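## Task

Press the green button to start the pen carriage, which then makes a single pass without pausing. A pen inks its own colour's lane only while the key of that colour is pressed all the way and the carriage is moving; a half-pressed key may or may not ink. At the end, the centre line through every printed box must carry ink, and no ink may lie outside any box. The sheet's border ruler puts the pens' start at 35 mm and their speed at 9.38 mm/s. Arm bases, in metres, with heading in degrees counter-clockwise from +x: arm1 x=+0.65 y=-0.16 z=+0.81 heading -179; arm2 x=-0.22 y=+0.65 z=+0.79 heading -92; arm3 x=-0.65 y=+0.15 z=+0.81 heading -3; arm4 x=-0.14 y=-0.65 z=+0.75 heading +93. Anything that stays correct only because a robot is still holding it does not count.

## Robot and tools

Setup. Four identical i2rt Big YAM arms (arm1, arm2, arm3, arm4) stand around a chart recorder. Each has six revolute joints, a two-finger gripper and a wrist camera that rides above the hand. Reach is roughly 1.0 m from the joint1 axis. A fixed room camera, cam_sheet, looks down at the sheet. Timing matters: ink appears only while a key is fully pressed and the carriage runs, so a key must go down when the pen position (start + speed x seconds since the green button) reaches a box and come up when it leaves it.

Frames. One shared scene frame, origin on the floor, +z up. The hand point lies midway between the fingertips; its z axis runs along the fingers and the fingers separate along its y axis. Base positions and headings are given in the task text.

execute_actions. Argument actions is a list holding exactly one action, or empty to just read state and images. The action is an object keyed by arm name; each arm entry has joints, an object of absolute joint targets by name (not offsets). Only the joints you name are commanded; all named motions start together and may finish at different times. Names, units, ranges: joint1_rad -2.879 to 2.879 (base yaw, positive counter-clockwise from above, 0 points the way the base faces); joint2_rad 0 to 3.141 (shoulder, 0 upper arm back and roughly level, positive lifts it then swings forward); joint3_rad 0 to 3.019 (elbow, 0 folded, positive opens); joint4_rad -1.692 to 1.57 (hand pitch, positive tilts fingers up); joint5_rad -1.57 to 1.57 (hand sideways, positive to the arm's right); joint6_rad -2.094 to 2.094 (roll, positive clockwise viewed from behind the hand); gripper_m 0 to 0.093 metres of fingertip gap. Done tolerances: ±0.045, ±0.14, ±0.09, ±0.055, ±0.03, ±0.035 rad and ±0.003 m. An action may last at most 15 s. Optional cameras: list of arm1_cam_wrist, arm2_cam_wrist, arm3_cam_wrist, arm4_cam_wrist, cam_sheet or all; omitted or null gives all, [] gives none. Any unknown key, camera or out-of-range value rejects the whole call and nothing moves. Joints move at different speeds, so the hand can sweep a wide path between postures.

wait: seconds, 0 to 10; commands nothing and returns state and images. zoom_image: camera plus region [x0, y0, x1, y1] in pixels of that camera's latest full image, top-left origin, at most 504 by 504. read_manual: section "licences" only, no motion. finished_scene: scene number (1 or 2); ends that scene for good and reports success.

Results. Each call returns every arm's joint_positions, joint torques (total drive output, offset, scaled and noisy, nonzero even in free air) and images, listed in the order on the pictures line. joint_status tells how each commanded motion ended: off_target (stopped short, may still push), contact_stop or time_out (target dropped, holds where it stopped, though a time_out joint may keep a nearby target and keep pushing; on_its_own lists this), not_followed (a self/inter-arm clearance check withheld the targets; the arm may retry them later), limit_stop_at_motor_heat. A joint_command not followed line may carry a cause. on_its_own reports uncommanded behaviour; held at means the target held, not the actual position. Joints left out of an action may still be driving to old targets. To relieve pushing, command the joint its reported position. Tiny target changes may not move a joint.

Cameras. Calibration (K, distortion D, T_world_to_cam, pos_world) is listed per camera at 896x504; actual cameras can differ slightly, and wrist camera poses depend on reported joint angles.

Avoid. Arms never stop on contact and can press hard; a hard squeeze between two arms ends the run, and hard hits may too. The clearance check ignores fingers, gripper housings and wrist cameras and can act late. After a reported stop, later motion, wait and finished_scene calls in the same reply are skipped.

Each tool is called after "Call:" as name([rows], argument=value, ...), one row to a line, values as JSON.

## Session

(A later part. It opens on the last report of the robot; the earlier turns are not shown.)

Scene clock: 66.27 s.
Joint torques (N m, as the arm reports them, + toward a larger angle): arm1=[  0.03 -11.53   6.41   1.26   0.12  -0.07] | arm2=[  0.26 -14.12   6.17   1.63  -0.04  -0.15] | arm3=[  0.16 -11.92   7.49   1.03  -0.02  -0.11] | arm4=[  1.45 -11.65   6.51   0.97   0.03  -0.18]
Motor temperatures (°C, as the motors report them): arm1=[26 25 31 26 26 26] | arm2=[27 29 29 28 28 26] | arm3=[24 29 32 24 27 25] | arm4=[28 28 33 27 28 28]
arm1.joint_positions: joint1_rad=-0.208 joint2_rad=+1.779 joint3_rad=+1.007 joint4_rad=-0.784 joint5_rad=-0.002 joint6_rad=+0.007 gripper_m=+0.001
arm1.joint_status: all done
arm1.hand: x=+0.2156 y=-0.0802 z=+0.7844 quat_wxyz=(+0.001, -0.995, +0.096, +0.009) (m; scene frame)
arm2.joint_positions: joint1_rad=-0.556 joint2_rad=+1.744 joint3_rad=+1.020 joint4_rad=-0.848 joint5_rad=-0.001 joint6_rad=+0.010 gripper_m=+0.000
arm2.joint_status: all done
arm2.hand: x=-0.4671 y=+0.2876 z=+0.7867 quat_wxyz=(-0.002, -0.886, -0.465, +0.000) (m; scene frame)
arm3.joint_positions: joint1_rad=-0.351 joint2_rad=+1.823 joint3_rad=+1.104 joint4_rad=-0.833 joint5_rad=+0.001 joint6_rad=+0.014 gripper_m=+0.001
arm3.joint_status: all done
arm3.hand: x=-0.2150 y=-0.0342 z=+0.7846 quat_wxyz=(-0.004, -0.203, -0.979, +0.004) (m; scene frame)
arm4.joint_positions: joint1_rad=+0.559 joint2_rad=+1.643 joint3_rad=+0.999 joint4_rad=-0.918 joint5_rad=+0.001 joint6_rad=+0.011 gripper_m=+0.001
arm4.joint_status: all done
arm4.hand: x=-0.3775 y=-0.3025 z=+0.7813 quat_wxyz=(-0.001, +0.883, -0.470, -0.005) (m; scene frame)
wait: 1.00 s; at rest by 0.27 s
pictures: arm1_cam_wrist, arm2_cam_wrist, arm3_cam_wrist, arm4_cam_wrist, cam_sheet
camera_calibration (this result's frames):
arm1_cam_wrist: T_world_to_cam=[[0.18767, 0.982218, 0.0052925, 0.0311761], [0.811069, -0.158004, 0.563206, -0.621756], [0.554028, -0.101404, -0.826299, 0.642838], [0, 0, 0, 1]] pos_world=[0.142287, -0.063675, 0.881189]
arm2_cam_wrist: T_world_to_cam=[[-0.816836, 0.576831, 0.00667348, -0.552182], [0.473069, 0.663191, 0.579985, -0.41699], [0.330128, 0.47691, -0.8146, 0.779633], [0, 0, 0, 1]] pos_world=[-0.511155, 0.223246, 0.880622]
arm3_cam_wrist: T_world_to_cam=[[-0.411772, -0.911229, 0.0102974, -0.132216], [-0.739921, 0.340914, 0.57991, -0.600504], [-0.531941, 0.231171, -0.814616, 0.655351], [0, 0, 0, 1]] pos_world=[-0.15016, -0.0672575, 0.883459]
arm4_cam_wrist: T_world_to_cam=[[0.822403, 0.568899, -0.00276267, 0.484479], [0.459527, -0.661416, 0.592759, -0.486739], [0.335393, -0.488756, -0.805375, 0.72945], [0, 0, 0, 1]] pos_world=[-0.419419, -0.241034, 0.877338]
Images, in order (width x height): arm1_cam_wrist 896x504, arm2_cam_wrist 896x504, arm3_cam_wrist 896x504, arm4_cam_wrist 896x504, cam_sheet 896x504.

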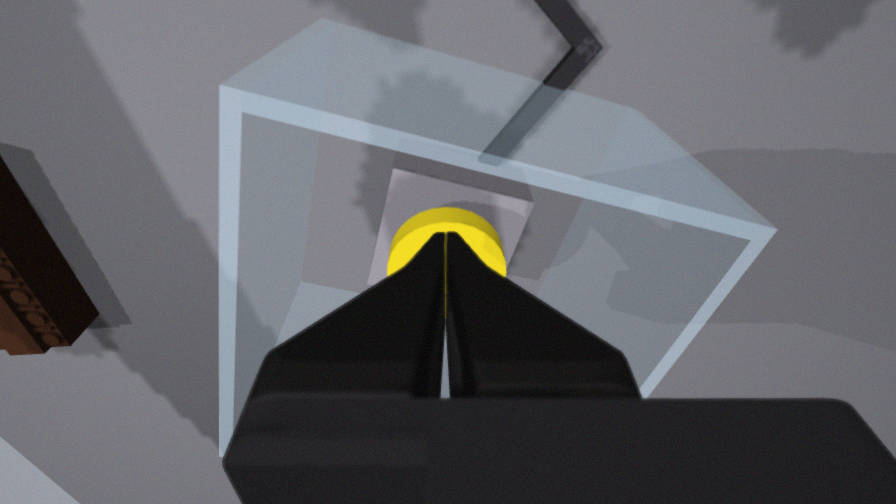

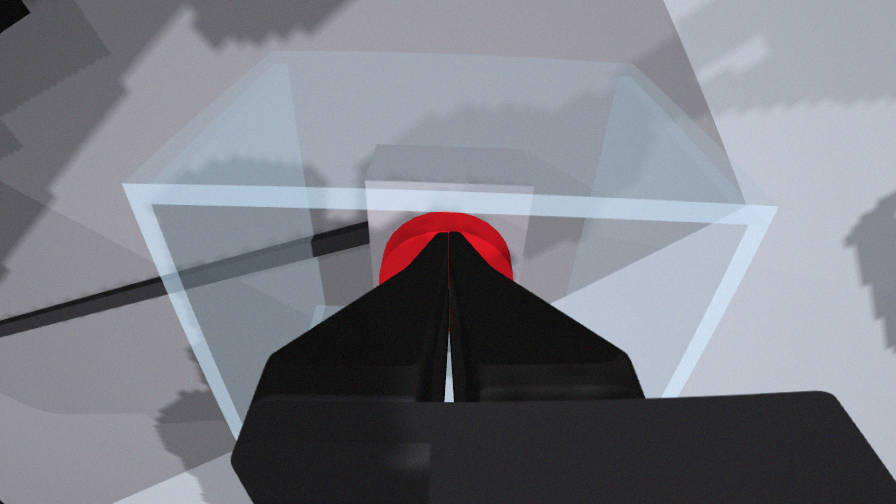

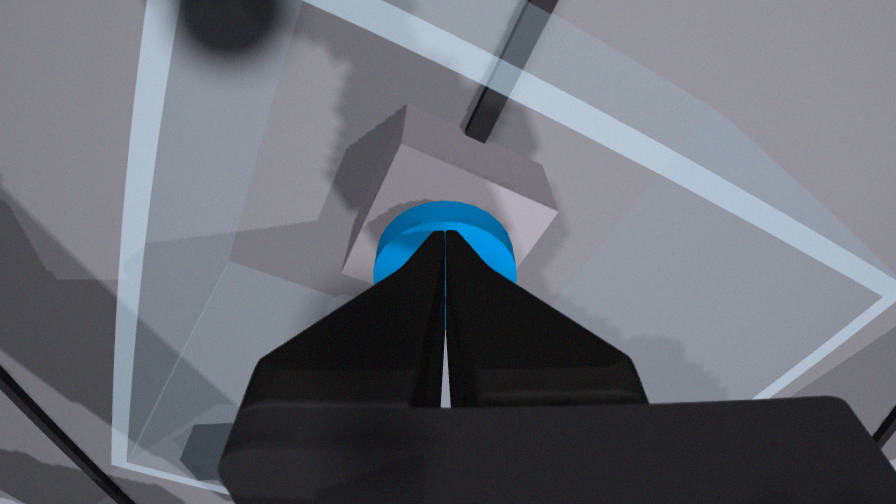

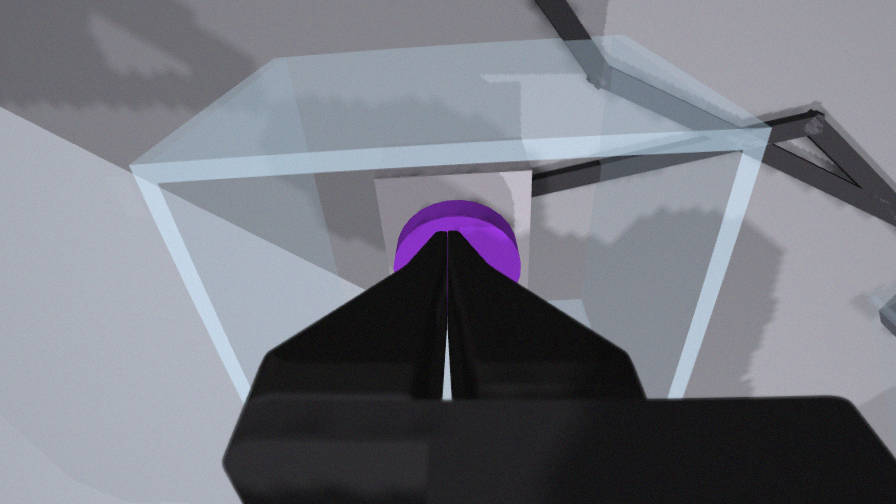

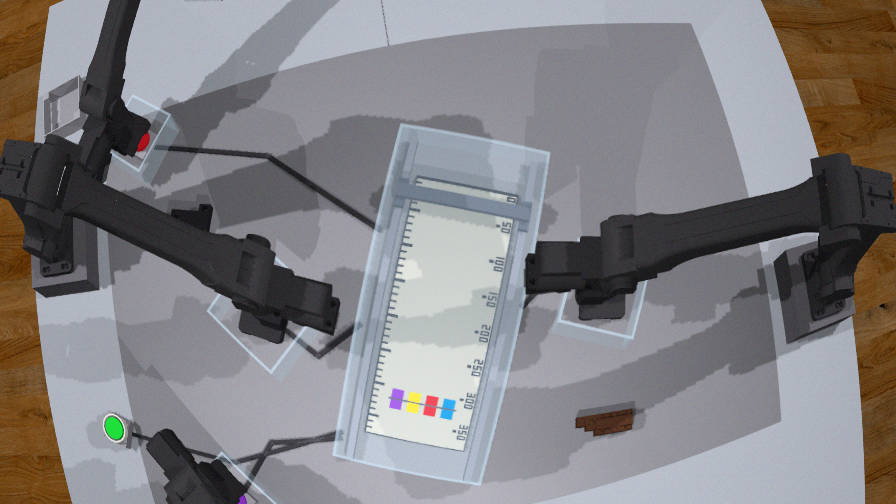

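Call:
execute_actions([
  {"arm1":{"joints":{"joint4_rad":-0.83}},"arm2":{"joints":{"joint4_rad":-0.89}},"arm3":{"joints":{"joint4_rad":-0.88}},"arm4":{"joints":{"joint4_rad":-0.965}}},
], cameras=[])

Call:
execute_actions([
  {"arm1":{"joints":{"joint2_rad":1.86}},"arm2":{"joints":{"joint2_rad":1.81}},"arm3":{"joints":{"joint2_rad":1.91}},"arm4":{"joints":{"joint2_rad":1.72}}},
])

Scene clock: 72.03 s.
Joint torques (N m, as the arm reports them, + toward a larger angle): arm1=[  0.02 -11.36   6.33   0.12   0.11  -0.07] | arm2=[  0.26 -14.02   6.14   0.01  -0.04  -0.14] | arm3=[ -0.04 -11.88   7.33   0.07  -0.04  -0.1 ] | arm4=[  1.59 -11.55   6.38   0.29   0.03  -0.2 ]
Motor temperatures (°C, as the motors report them): arm1=[26 25 30 26 26 26] | arm2=[27 29 29 28 28 26] | arm3=[24 29 31 24 27 25] | arm4=[28 29 33 27 28 28]
arm1.joint_positions: joint1_rad=-0.208 joint2_rad=+1.779 joint3_rad=+1.007 joint4_rad=-0.818 joint5_rad=-0.002 joint6_rad=+0.007 gripper_m=+0.001
arm1.joint_status: all done
arm1.hand: x=+0.2239 y=-0.0818 z=+0.7844 quat_wxyz=(+0.000, -0.995, +0.096, -0.008) (m; scene frame)
arm2.joint_positions: joint1_rad=-0.556 joint2_rad=+1.744 joint3_rad=+1.020 joint4_rad=-0.874 joint5_rad=-0.001 joint6_rad=+0.010 gripper_m=+0.000
arm2.joint_status: all done
arm2.hand: x=-0.4634 y=+0.2929 z=+0.7868 quat_wxyz=(+0.005, -0.885, -0.465, -0.012) (m; scene frame)
arm3.joint_positions: joint1_rad=-0.351 joint2_rad=+1.823 joint3_rad=+1.104 joint4_rad=-0.868 joint5_rad=+0.001 joint6_rad=+0.014 gripper_m=+0.001
arm3.joint_status: all done
arm3.hand: x=-0.2228 y=-0.0310 z=+0.7847 quat_wxyz=(+0.013, -0.203, -0.979, +0.000) (m; scene frame)
arm4.joint_positions: joint1_rad=+0.559 joint2_rad=+1.643 joint3_rad=+0.999 joint4_rad=-0.958 joint5_rad=+0.001 joint6_rad=+0.011 gripper_m=+0.001
arm4.joint_status: all done
arm4.hand: x=-0.3720 y=-0.3105 z=+0.7814 quat_wxyz=(+0.008, +0.883, -0.469, +0.013) (m; scene frame)
pictures: none
No camera images: the call's "cameras" was empty. Leave "cameras" out to get every camera's image.

Scene clock: 72.80 s.
Joint torques (N m, as the arm reports them, + toward a larger angle): arm1=[  0.04 -10.2    5.78   0.07   0.12  -0.07] | arm2=[  0.26 -10.24   5.79   0.05  -0.04  -0.15] | arm3=[ 0.68 -8.29  7.29  0.21 -0.09 -0.1 ] | arm4=[ 1.28 -9.8   5.98  0.28  0.02 -0.18]
Motor temperatures (°C, as the motors report them): arm1=[26 25 30 26 26 26] | arm2=[27 29 29 28 28 26] | arm3=[24 29 31 24 27 25] | arm4=[28 29 33 27 28 28]
arm1.joint_positions: joint1_rad=-0.208 joint2_rad=+1.832 joint3_rad=+1.009 joint4_rad=-0.820 joint5_rad=-0.002 joint6_rad=+0.007 gripper_m=+0.001
arm1.joint_status: all done
arm1.hand: x=+0.2320 y=-0.0832 z=+0.7629 quat_wxyz=(-0.003, -0.995, +0.096, -0.034) (m; scene frame)
arm2.joint_positions: joint1_rad=-0.556 joint2_rad=+1.766 joint3_rad=+1.024 joint4_rad=-0.876 joint5_rad=-0.001 joint6_rad=+0.010 gripper_m=+0.000
arm2.joint_status: all done
arm2.hand: x=-0.4624 y=+0.2945 z=+0.7787 quat_wxyz=(+0.009, -0.885, -0.464, -0.021) (m; scene frame)
arm3.joint_positions: joint1_rad=-0.351 joint2_rad=+1.839 joint3_rad=+1.106 joint4_rad=-0.869 joint5_rad=+0.001 joint6_rad=+0.014 gripper_m=+0.001
arm3.joint_status: all done
arm3.hand: x=-0.2244 y=-0.0304 z=+0.7782 quat_wxyz=(+0.020, -0.203, -0.979, -0.001) (m; scene frame)
arm4.joint_positions: joint1_rad=+0.559 joint2_rad=+1.687 joint3_rad=+1.001 joint4_rad=-0.959 joint5_rad=+0.001 joint6_rad=+0.011 gripper_m=+0.001
arm4.joint_status: all done
arm4.hand: x=-0.3697 y=-0.3139 z=+0.7648 quat_wxyz=(+0.018, +0.882, -0.469, +0.032) (m; scene frame)
pictures: arm1_cam_wrist, arm2_cam_wrist, arm3_cam_wrist, arm4_cam_wrist, cam_sheet
camera_calibration (this result's frames):
arm1_cam_wrist: T_world_to_cam=[[0.187453, 0.982257, 0.00567283, 0.0309149], [0.759627, -0.148623, 0.633149, -0.664128], [0.622759, -0.114377, -0.774009, 0.558719], [0, 0, 0, 1]] pos_world=[0.150747, -0.0651668, 0.85277]
arm2_cam_wrist: T_world_to_cam=[[-0.817086, 0.576465, 0.00761391, -0.553019], [0.457258, 0.639964, 0.617544, -0.448831], [0.35112, 0.508069, -0.786499, 0.746893], [0, 0, 0, 1]] pos_world=[-0.508882, 0.226559, 0.868815]
arm3_cam_wrist: T_world_to_cam=[[-0.411472, -0.911347, 0.0117446, -0.13354], [-0.712389, 0.329627, 0.619554, -0.6301], [-0.5685, 0.246562, -0.784866, 0.613401], [0, 0, 0, 1]] pos_world=[-0.155106, -0.0652445, 0.873387]
arm4_cam_wrist: T_world_to_cam=[[0.82231, 0.569033, -0.00285809, 0.484608], [0.430374, -0.618633, 0.657322, -0.534794], [0.372269, -0.541752, -0.753605, 0.665379], [0, 0, 0, 1]] pos_world=[-0.416037, -0.246128, 0.85435]
Images, in order (width x height): arm1_cam_wrist 896x504, arm2_cam_wrist 896x504, arm3_cam_wrist 896x504, arm4_cam_wrist 896x504, cam_sheet 896x504.

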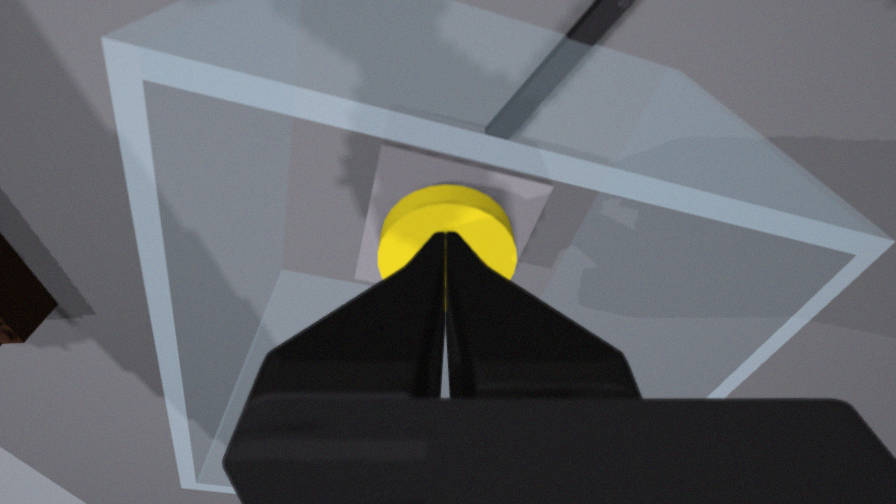

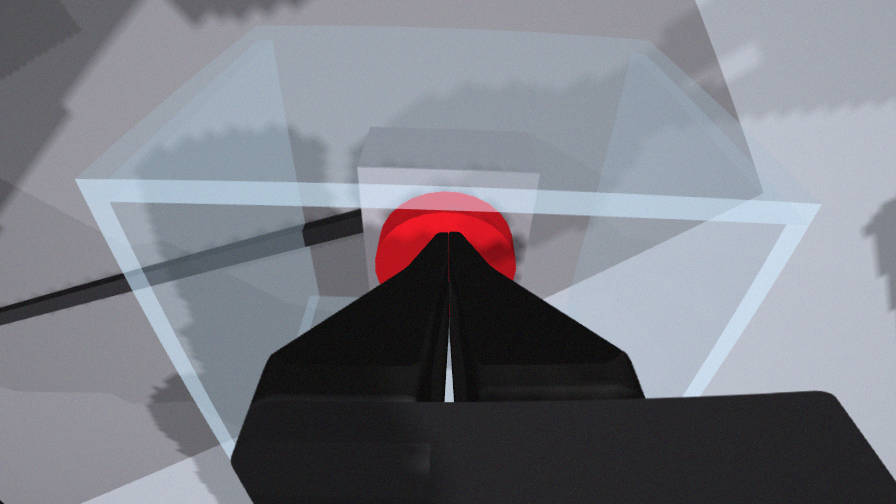

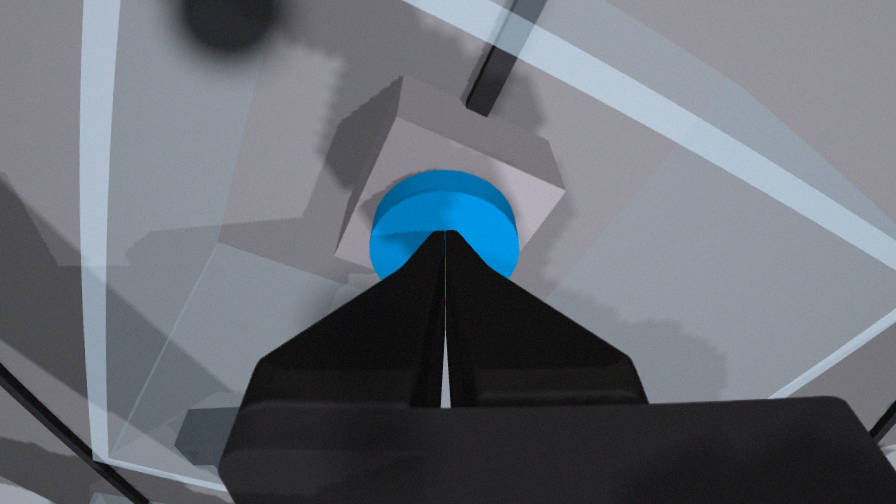

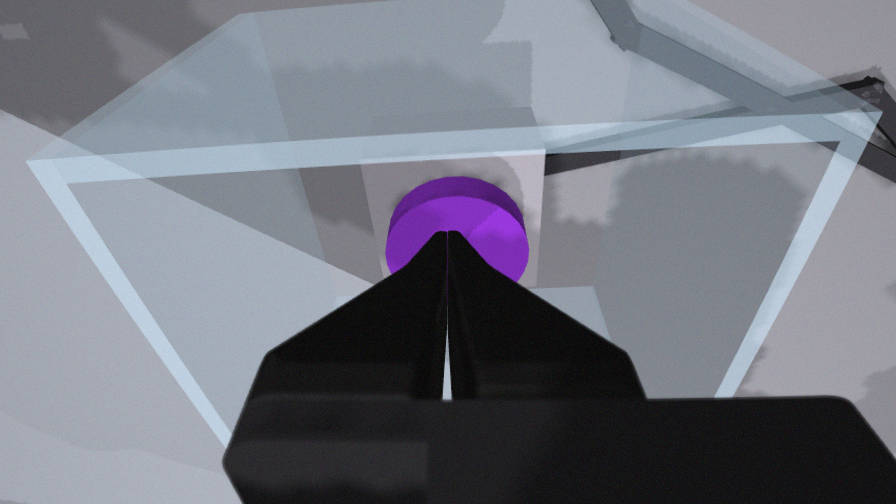

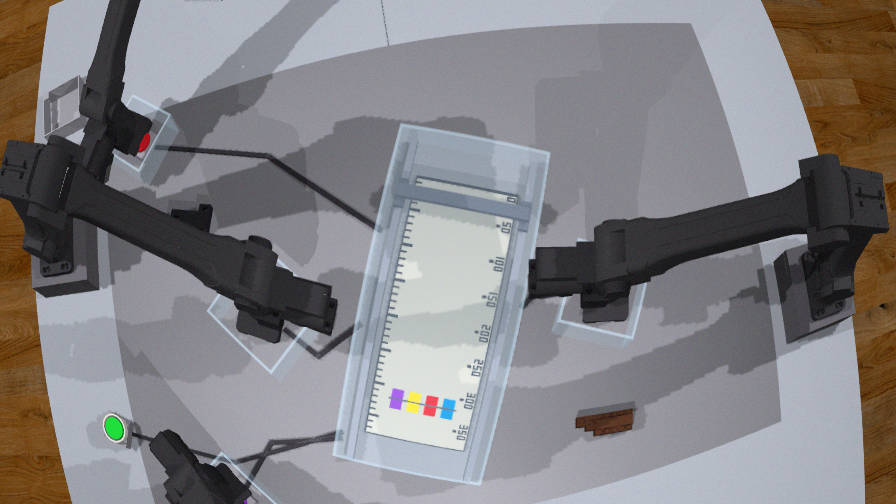

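Contact. Push a bit more to check for bottoming out.

Call:
execute_actions([
  {"arm1":{"joints":{"joint2_rad":1.91}},"arm2":{"joints":{"joint2_rad":1.84}},"arm3":{"joints":{"joint2_rad":1.94}},"arm4":{"joints":{"joint2_rad":1.77}}},
], cameras=["arm2_cam_wrist"])

Call:
execute_actions([
  {"arm1":{"joints":{"joint2_rad":1.77}},"arm2":{"joints":{"joint2_rad":1.70}},"arm3":{"joints":{"joint2_rad":1.653,"joint3_rad":1.215,"joint4_rad":-1.133}},"arm4":{"joints":{"joint2_rad":1.63}}},
], cameras=["arm2_cam_wrist"])

Scene clock: 78.83 s.
Joint torques (N m, as the arm reports them, + toward a larger angle): arm1=[ 0.06 -6.4   5.84  0.09  0.12 -0.07] | arm2=[ 0.3  -8.17  5.47  0.36 -0.04 -0.14] | arm3=[ 0.32 -6.07  6.45  0.47  0.   -0.11] | arm4=[ 1.54 -6.77  5.75  0.44  0.03 -0.18]
Motor temperatures (°C, as the motors report them): arm1=[26 25 30 26 26 26] | arm2=[27 29 29 28 28 26] | arm3=[24 29 31 24 27 25] | arm4=[28 28 32 27 28 28]
arm1.joint_positions: joint1_rad=-0.208 joint2_rad=+1.834 joint3_rad=+1.009 joint4_rad=-0.820 joint5_rad=-0.002 joint6_rad=+0.007 gripper_m=+0.001
arm1.joint_status: all done
arm1.hand: x=+0.2326 y=-0.0833 z=+0.7622 quat_wxyz=(-0.003, -0.995, +0.096, -0.036) (m; scene frame)
arm2.joint_positions: joint1_rad=-0.556 joint2_rad=+1.770 joint3_rad=+1.028 joint4_rad=-0.883 joint5_rad=-0.001 joint6_rad=+0.010 gripper_m=+0.000
arm2.joint_status: all done
arm2.hand: x=-0.4624 y=+0.2945 z=+0.7783 quat_wxyz=(+0.011, -0.885, -0.464, -0.024) (m; scene frame)
arm3.joint_positions: joint1_rad=-0.351 joint2_rad=+1.843 joint3_rad=+1.111 joint4_rad=-0.878 joint5_rad=+0.001 joint6_rad=+0.014 gripper_m=+0.001
arm3.joint_status: all done
arm3.hand: x=-0.2245 y=-0.0303 z=+0.7777 quat_wxyz=(+0.024, -0.203, -0.979, -0.002) (m; scene frame)
arm4.joint_positions: joint1_rad=+0.559 joint2_rad=+1.691 joint3_rad=+1.003 joint4_rad=-0.964 joint5_rad=+0.001 joint6_rad=+0.011 gripper_m=+0.001
arm4.joint_status: all done
arm4.hand: x=-0.3695 y=-0.3142 z=+0.7641 quat_wxyz=(+0.020, +0.882, -0.469, +0.034) (m; scene frame)
pictures: arm2_cam_wrist
camera_calibration (this result's frames):
arm2_cam_wrist: T_world_to_cam=[[-0.817123, 0.576411, 0.00774222, -0.553116], [0.454995, 0.63664, 0.62263, -0.452602], [0.353962, 0.512288, -0.782478, 0.743524], [0, 0, 0, 1]] pos_world=[-0.509211, 0.226068, 0.867877]
Images, in order (width x height): arm2_cam_wrist 896x504.

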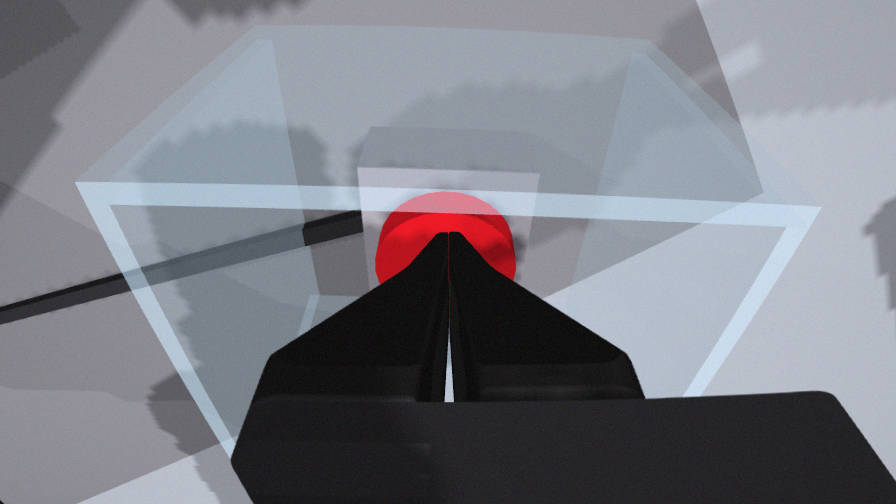

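Scene clock: 80.10 s.
Joint torques (N m, as the arm reports them, + toward a larger angle): arm1=[  0.02 -13.35   6.23   0.28   0.11  -0.07] | arm2=[  0.27 -14.78   5.89   0.49  -0.04  -0.15] | arm3=[  0.95 -11.1   11.4    0.33  -0.01  -0.1 ] | arm4=[  1.46 -12.12   6.39   0.56   0.03  -0.19]
Motor temperatures (°C, as the motors report them): arm1=[26 25 30 26 26 26] | arm2=[27 29 29 28 28 26] | arm3=[24 29 31 24 27 25] | arm4=[28 28 32 27 28 28]
arm1.joint_positions: joint1_rad=-0.208 joint2_rad=+1.782 joint3_rad=+1.008 joint4_rad=-0.823 joint5_rad=-0.002 joint6_rad=+0.007 gripper_m=+0.001
arm1.joint_status: all done
arm1.hand: x=+0.2250 y=-0.0820 z=+0.7832 quat_wxyz=(-0.001, -0.995, +0.096, -0.011) (m; scene frame)
arm2.joint_positions: joint1_rad=-0.556 joint2_rad=+1.715 joint3_rad=+1.027 joint4_rad=-0.883 joint5_rad=-0.001 joint6_rad=+0.010 gripper_m=+0.000
arm2.joint_status: all done
arm2.hand: x=-0.4663 y=+0.2888 z=+0.8008 quat_wxyz=(-0.002, -0.886, -0.465, +0.000) (m; scene frame)
arm3.joint_positions: joint1_rad=-0.351 joint2_rad=+1.633 joint3_rad=+1.190 joint4_rad=-1.121 joint5_rad=+0.001 joint6_rad=+0.014 gripper_m=+0.001
arm3.joint_status: all done
arm3.hand: x=-0.2268 y=-0.0288 z=+0.8966 quat_wxyz=(+0.002, -0.203, -0.979, +0.002) (m; scene frame)
arm4.joint_positions: joint1_rad=+0.559 joint2_rad=+1.633 joint3_rad=+1.002 joint4_rad=-0.964 joint5_rad=+0.001 joint6_rad=+0.011 gripper_m=+0.001
arm4.joint_status: all done
arm4.hand: x=-0.3727 y=-0.3094 z=+0.7866 quat_wxyz=(+0.006, +0.883, -0.469, +0.009) (m; scene frame)
pictures: arm2_cam_wrist
camera_calibration (this result's frames):
arm2_cam_wrist: T_world_to_cam=[[-0.816832, 0.576837, 0.00665802, -0.552326], [0.473318, 0.663557, 0.579364, -0.425867], [0.32978, 0.476394, -0.815042, 0.790606], [0, 0, 0, 1]] pos_world=[-0.510314, 0.224549, 0.894786]
Images, in order (width x height): arm2_cam_wrist 896x504.

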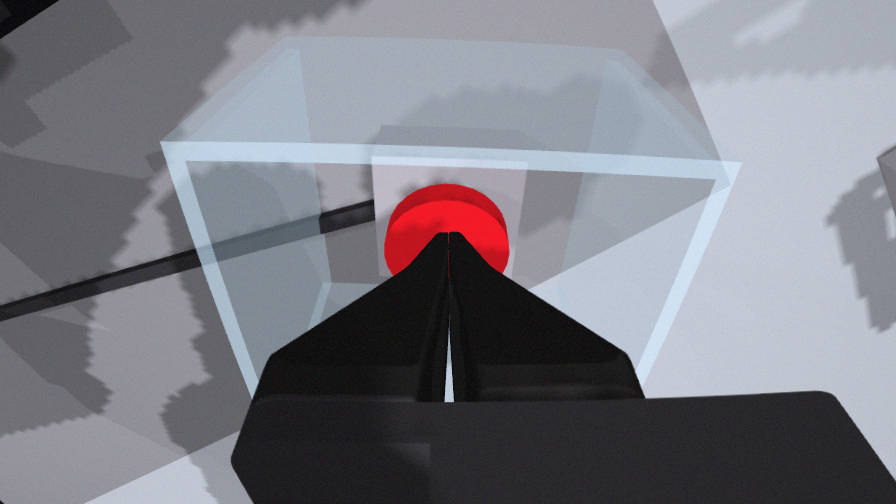

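Call:
execute_actions([
  {"arm3":{"joints":{"joint2_rad":1.2,"joint3_rad":0.85,"joint4_rad":-1.2}}},
], cameras=[])

Call:
execute_actions([
  {"arm3":{"joints":{"joint1_rad":-1.33}}},
], cameras=[])

Call:
execute_actions([
  {"arm3":{"joints":{"joint2_rad":1.41,"joint3_rad":0.85,"joint4_rad":-1.0}}},
], cameras=["arm3_cam_wrist","cam_sheet"])

Call:
zoom_image(camera="cam_sheet", region=[350, 350, 500, 450])

Scene clock: 90.20 s.
Joint torques (N m, as the arm reports them, + toward a larger angle): arm1=[  0.05 -13.05   6.25   0.27   0.11  -0.07] | arm2=[  0.27 -14.85   5.9    0.47  -0.04  -0.15] | arm3=[ 0.12 -5.61  9.06  0.39 -0.01 -0.13] | arm4=[  1.59 -12.08   6.16   0.56   0.03  -0.18]
Motor temperatures (°C, as the motors report them): arm1=[26 26 30 25 26 26] | arm2=[27 29 29 28 28 26] | arm3=[24 29 32 24 27 25] | arm4=[28 29 32 27 28 28]
arm1.joint_positions: joint1_rad=-0.208 joint2_rad=+1.782 joint3_rad=+1.008 joint4_rad=-0.823 joint5_rad=-0.002 joint6_rad=+0.007 gripper_m=+0.001
arm1.joint_status: not commanded
arm1.hand: x=+0.2250 y=-0.0820 z=+0.7832 quat_wxyz=(-0.001, -0.995, +0.096, -0.011) (m; scene frame)
arm2.joint_positions: joint1_rad=-0.556 joint2_rad=+1.715 joint3_rad=+1.027 joint4_rad=-0.883 joint5_rad=-0.001 joint6_rad=+0.010 gripper_m=+0.000
arm2.joint_status: not commanded
arm2.hand: x=-0.4663 y=+0.2888 z=+0.8008 quat_wxyz=(-0.002, -0.886, -0.465, +0.000) (m; scene frame)
arm3.joint_positions: joint1_rad=-0.351 joint2_rad=+1.198 joint3_rad=+0.860 joint4_rad=-1.193 joint5_rad=+0.001 joint6_rad=+0.014 gripper_m=+0.001
arm3.joint_status: all done
arm3.hand: x=-0.3581 y=+0.0262 z=+0.9387 quat_wxyz=(-0.014, -0.203, -0.979, +0.006) (m; scene frame)
arm4.joint_positions: joint1_rad=+0.559 joint2_rad=+1.633 joint3_rad=+1.002 joint4_rad=-0.964 joint5_rad=+0.001 joint6_rad=+0.011 gripper_m=+0.001
arm4.joint_status: not commanded
arm4.hand: x=-0.3727 y=-0.3094 z=+0.7866 quat_wxyz=(+0.006, +0.883, -0.469, +0.009) (m; scene frame)
pictures: none
No camera images: the call's "cameras" was empty. Leave "cameras" out to get every camera's image.

Scene clock: 91.67 s.
Joint torques (N m, as the arm reports them, + toward a larger angle): arm1=[  0.05 -13.02   6.26   0.27   0.11  -0.07] | arm2=[  0.25 -14.91   5.91   0.47  -0.04  -0.15] | arm3=[-0.02 -6.    9.15  0.29 -0.02 -0.1 ] | arm4=[  1.51 -12.1    6.18   0.55   0.03  -0.19]
Motor temperatures (°C, as the motors report them): arm1=[26 26 30 25 26 26] | arm2=[27 29 29 28 28 26] | arm3=[24 29 32 24 27 25] | arm4=[28 29 32 27 28 28]
arm1.joint_positions: joint1_rad=-0.208 joint2_rad=+1.782 joint3_rad=+1.008 joint4_rad=-0.823 joint5_rad=-0.002 joint6_rad=+0.007 gripper_m=+0.001
arm1.joint_status: not commanded
arm1.hand: x=+0.2250 y=-0.0820 z=+0.7832 quat_wxyz=(-0.001, -0.995, +0.096, -0.011) (m; scene frame)
arm2.joint_positions: joint1_rad=-0.556 joint2_rad=+1.715 joint3_rad=+1.027 joint4_rad=-0.883 joint5_rad=-0.001 joint6_rad=+0.010 gripper_m=+0.000
arm2.joint_status: not commanded
arm2.hand: x=-0.4663 y=+0.2888 z=+0.8008 quat_wxyz=(-0.002, -0.886, -0.465, +0.000) (m; scene frame)
arm3.joint_positions: joint1_rad=-1.329 joint2_rad=+1.198 joint3_rad=+0.860 joint4_rad=-1.193 joint5_rad=+0.000 joint6_rad=+0.013 gripper_m=+0.001
arm3.joint_status: all done
arm3.hand: x=-0.5888 y=-0.1623 z=+0.9412 quat_wxyz=(-0.012, -0.639, -0.769, +0.016) (m; scene frame)
arm4.joint_positions: joint1_rad=+0.559 joint2_rad=+1.633 joint3_rad=+1.002 joint4_rad=-0.964 joint5_rad=+0.001 joint6_rad=+0.011 gripper_m=+0.001
arm4.joint_status: not commanded
arm4.hand: x=-0.3727 y=-0.3094 z=+0.7866 quat_wxyz=(+0.006, +0.883, -0.469, +0.009) (m; scene frame)
pictures: none
No camera images: the call's "cameras" was empty. Leave "cameras" out to get every camera's image.

Scene clock: 92.63 s.
Joint torques (N m, as the arm reports them, + toward a larger angle): arm1=[  0.03 -12.99   6.25   0.26   0.12  -0.08] | arm2=[  0.25 -14.89   5.9    0.47  -0.04  -0.15] | arm3=[-0.17 -8.77  8.75  1.12  0.   -0.08] | arm4=[  1.56 -12.15   6.2    0.51   0.04  -0.19]
Motor temperatures (°C, as the motors report them): arm1=[26 26 30 25 26 26] | arm2=[27 29 29 28 28 26] | arm3=[24 29 32 24 27 25] | arm4=[28 29 32 27 28 28]
arm1.joint_positions: joint1_rad=-0.208 joint2_rad=+1.782 joint3_rad=+1.008 joint4_rad=-0.823 joint5_rad=-0.002 joint6_rad=+0.007 gripper_m=+0.001
arm1.joint_status: not commanded
arm1.hand: x=+0.2250 y=-0.0820 z=+0.7832 quat_wxyz=(-0.001, -0.995, +0.096, -0.011) (m; scene frame)
arm2.joint_positions: joint1_rad=-0.556 joint2_rad=+1.715 joint3_rad=+1.027 joint4_rad=-0.883 joint5_rad=-0.001 joint6_rad=+0.010 gripper_m=+0.000
arm2.joint_status: not commanded
arm2.hand: x=-0.4663 y=+0.2888 z=+0.8008 quat_wxyz=(-0.002, -0.886, -0.465, +0.000) (m; scene frame)
arm3.joint_positions: joint1_rad=-1.329 joint2_rad=+1.407 joint3_rad=+0.854 joint4_rad=-1.013 joint5_rad=+0.000 joint6_rad=+0.013 gripper_m=+0.001
arm3.joint_status: all done
arm3.hand: x=-0.5824 y=-0.1976 z=+0.8743 quat_wxyz=(+0.002, -0.639, -0.769, +0.005) (m; scene frame)
arm4.joint_positions: joint1_rad=+0.559 joint2_rad=+1.633 joint3_rad=+1.002 joint4_rad=-0.964 joint5_rad=+0.001 joint6_rad=+0.011 gripper_m=+0.001
arm4.joint_status: not commanded
arm4.hand: x=-0.3727 y=-0.3094 z=+0.7866 quat_wxyz=(+0.006, +0.883, -0.469, +0.009) (m; scene frame)
pictures: arm3_cam_wrist, cam_sheet
camera_calibration (this result's frames):
arm3_cam_wrist: T_world_to_cam=[[-0.985563, -0.168605, 0.0154348, -0.625236], [-0.127959, 0.801448, 0.584216, -0.425055], [-0.110872, 0.573807, -0.811451, 0.880959], [0, 0, 0, 1]] pos_world=[-0.572925, -0.270259, 0.97283]
Images, in order (width x height): arm3_cam_wrist 896x504, cam_sheet 896x504.

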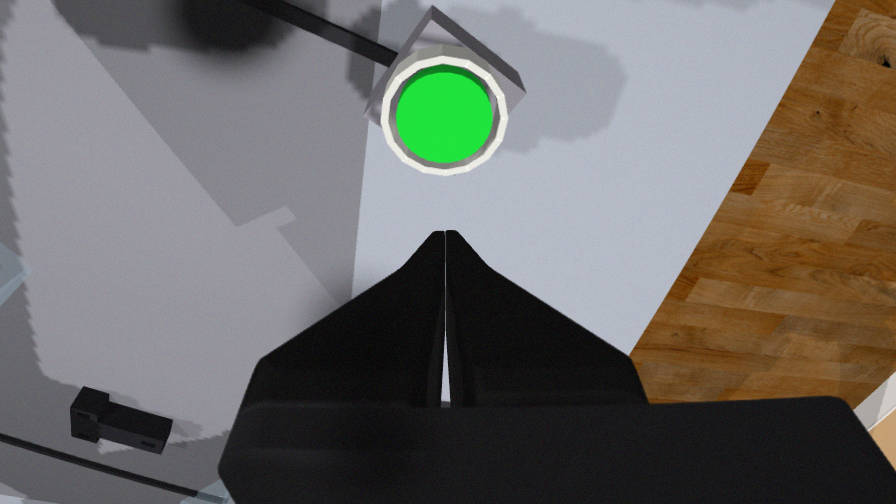

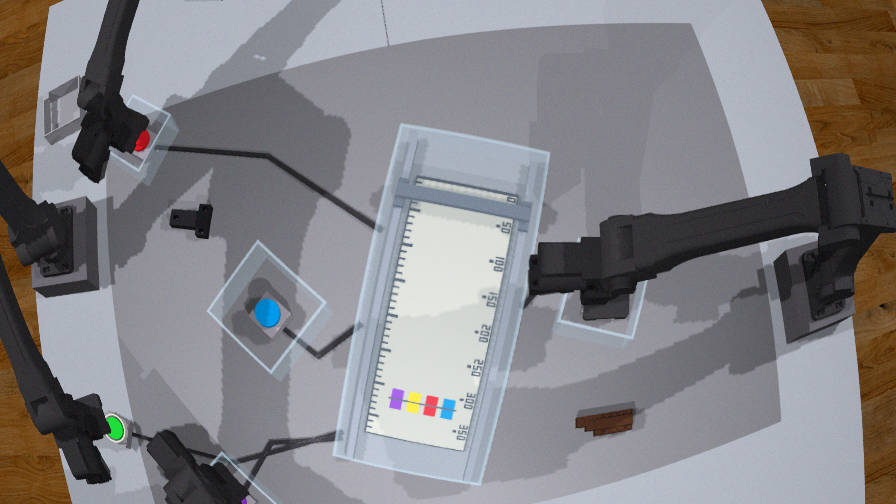

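Region (350, 350, 500, 450) of cam_sheet's 896x504 image, scaled by 3.360, with more detail than that image has.

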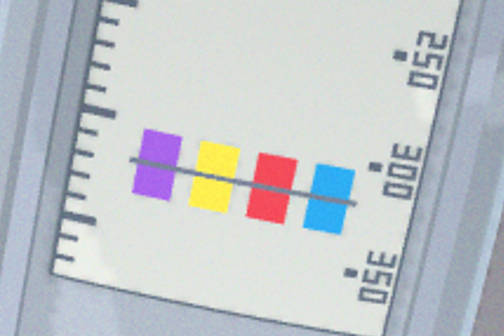

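Call:
execute_actions([
  {"arm3":{"joints":{"joint2_rad":1.545,"joint3_rad":0.78,"joint4_rad":-0.80}}},
], cameras=["arm3_cam_wrist"])

Scene clock: 96.50 s.
Joint torques (N m, as the arm reports them, + toward a larger angle): arm1=[  0.05 -13.02   6.27   0.28   0.12  -0.07] | arm2=[  0.24 -14.91   5.9    0.48  -0.04  -0.15] | arm3=[-0.29 -8.2   7.49  0.96  0.03 -0.11] | arm4=[  1.33 -12.13   6.15   0.51   0.03  -0.19]
Motor temperatures (°C, as the motors report them): arm1=[26 26 30 25 26 26] | arm2=[27 29 29 28 28 26] | arm3=[24 29 32 24 27 25] | arm4=[28 29 32 27 28 28]
arm1.joint_positions: joint1_rad=-0.208 joint2_rad=+1.782 joint3_rad=+1.008 joint4_rad=-0.823 joint5_rad=-0.002 joint6_rad=+0.007 gripper_m=+0.001
arm1.joint_status: not commanded
arm1.hand: x=+0.2250 y=-0.0820 z=+0.7832 quat_wxyz=(-0.001, -0.995, +0.096, -0.011) (m; scene frame)
arm2.joint_positions: joint1_rad=-0.556 joint2_rad=+1.715 joint3_rad=+1.027 joint4_rad=-0.883 joint5_rad=-0.001 joint6_rad=+0.010 gripper_m=+0.000
arm2.joint_status: not commanded
arm2.hand: x=-0.4663 y=+0.2888 z=+0.8008 quat_wxyz=(-0.002, -0.886, -0.465, +0.000) (m; scene frame)
arm3.joint_positions: joint1_rad=-1.329 joint2_rad=+1.541 joint3_rad=+0.780 joint4_rad=-0.813 joint5_rad=+0.000 joint6_rad=+0.013 gripper_m=+0.001
arm3.joint_status: all done
arm3.hand: x=-0.5829 y=-0.1986 z=+0.8074 quat_wxyz=(+0.005, -0.639, -0.769, +0.003) (m; scene frame)
arm4.joint_positions: joint1_rad=+0.559 joint2_rad=+1.633 joint3_rad=+1.002 joint4_rad=-0.964 joint5_rad=+0.001 joint6_rad=+0.011 gripper_m=+0.001
arm4.joint_status: not commanded
arm4.hand: x=-0.3727 y=-0.3094 z=+0.7866 quat_wxyz=(+0.006, +0.883, -0.469, +0.009) (m; scene frame)
pictures: arm3_cam_wrist
camera_calibration (this result's frames):
arm3_cam_wrist: T_world_to_cam=[[-0.985553, -0.168644, 0.0156494, -0.625039], [-0.127016, 0.797064, 0.590386, -0.3905], [-0.112039, 0.579869, -0.806969, 0.824115], [0, 0, 0, 1]] pos_world=[-0.573275, -0.272034, 0.905363]
Images, in order (width x height): arm3_cam_wrist 896x504.

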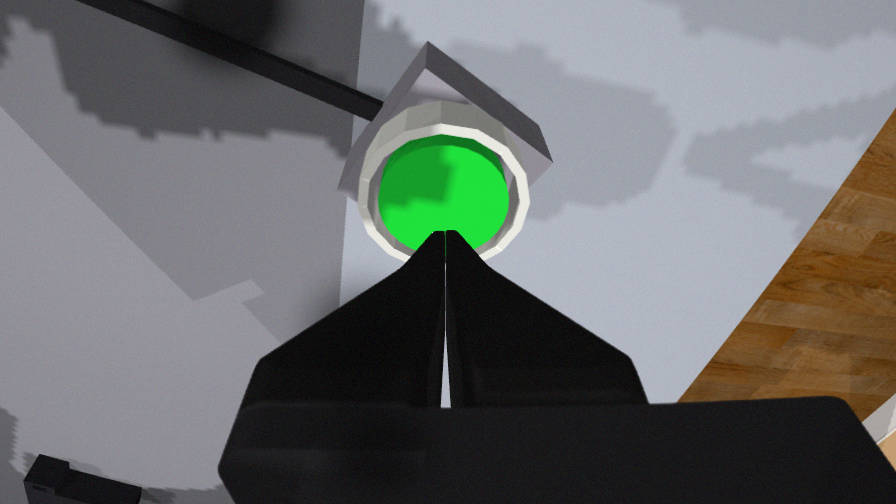

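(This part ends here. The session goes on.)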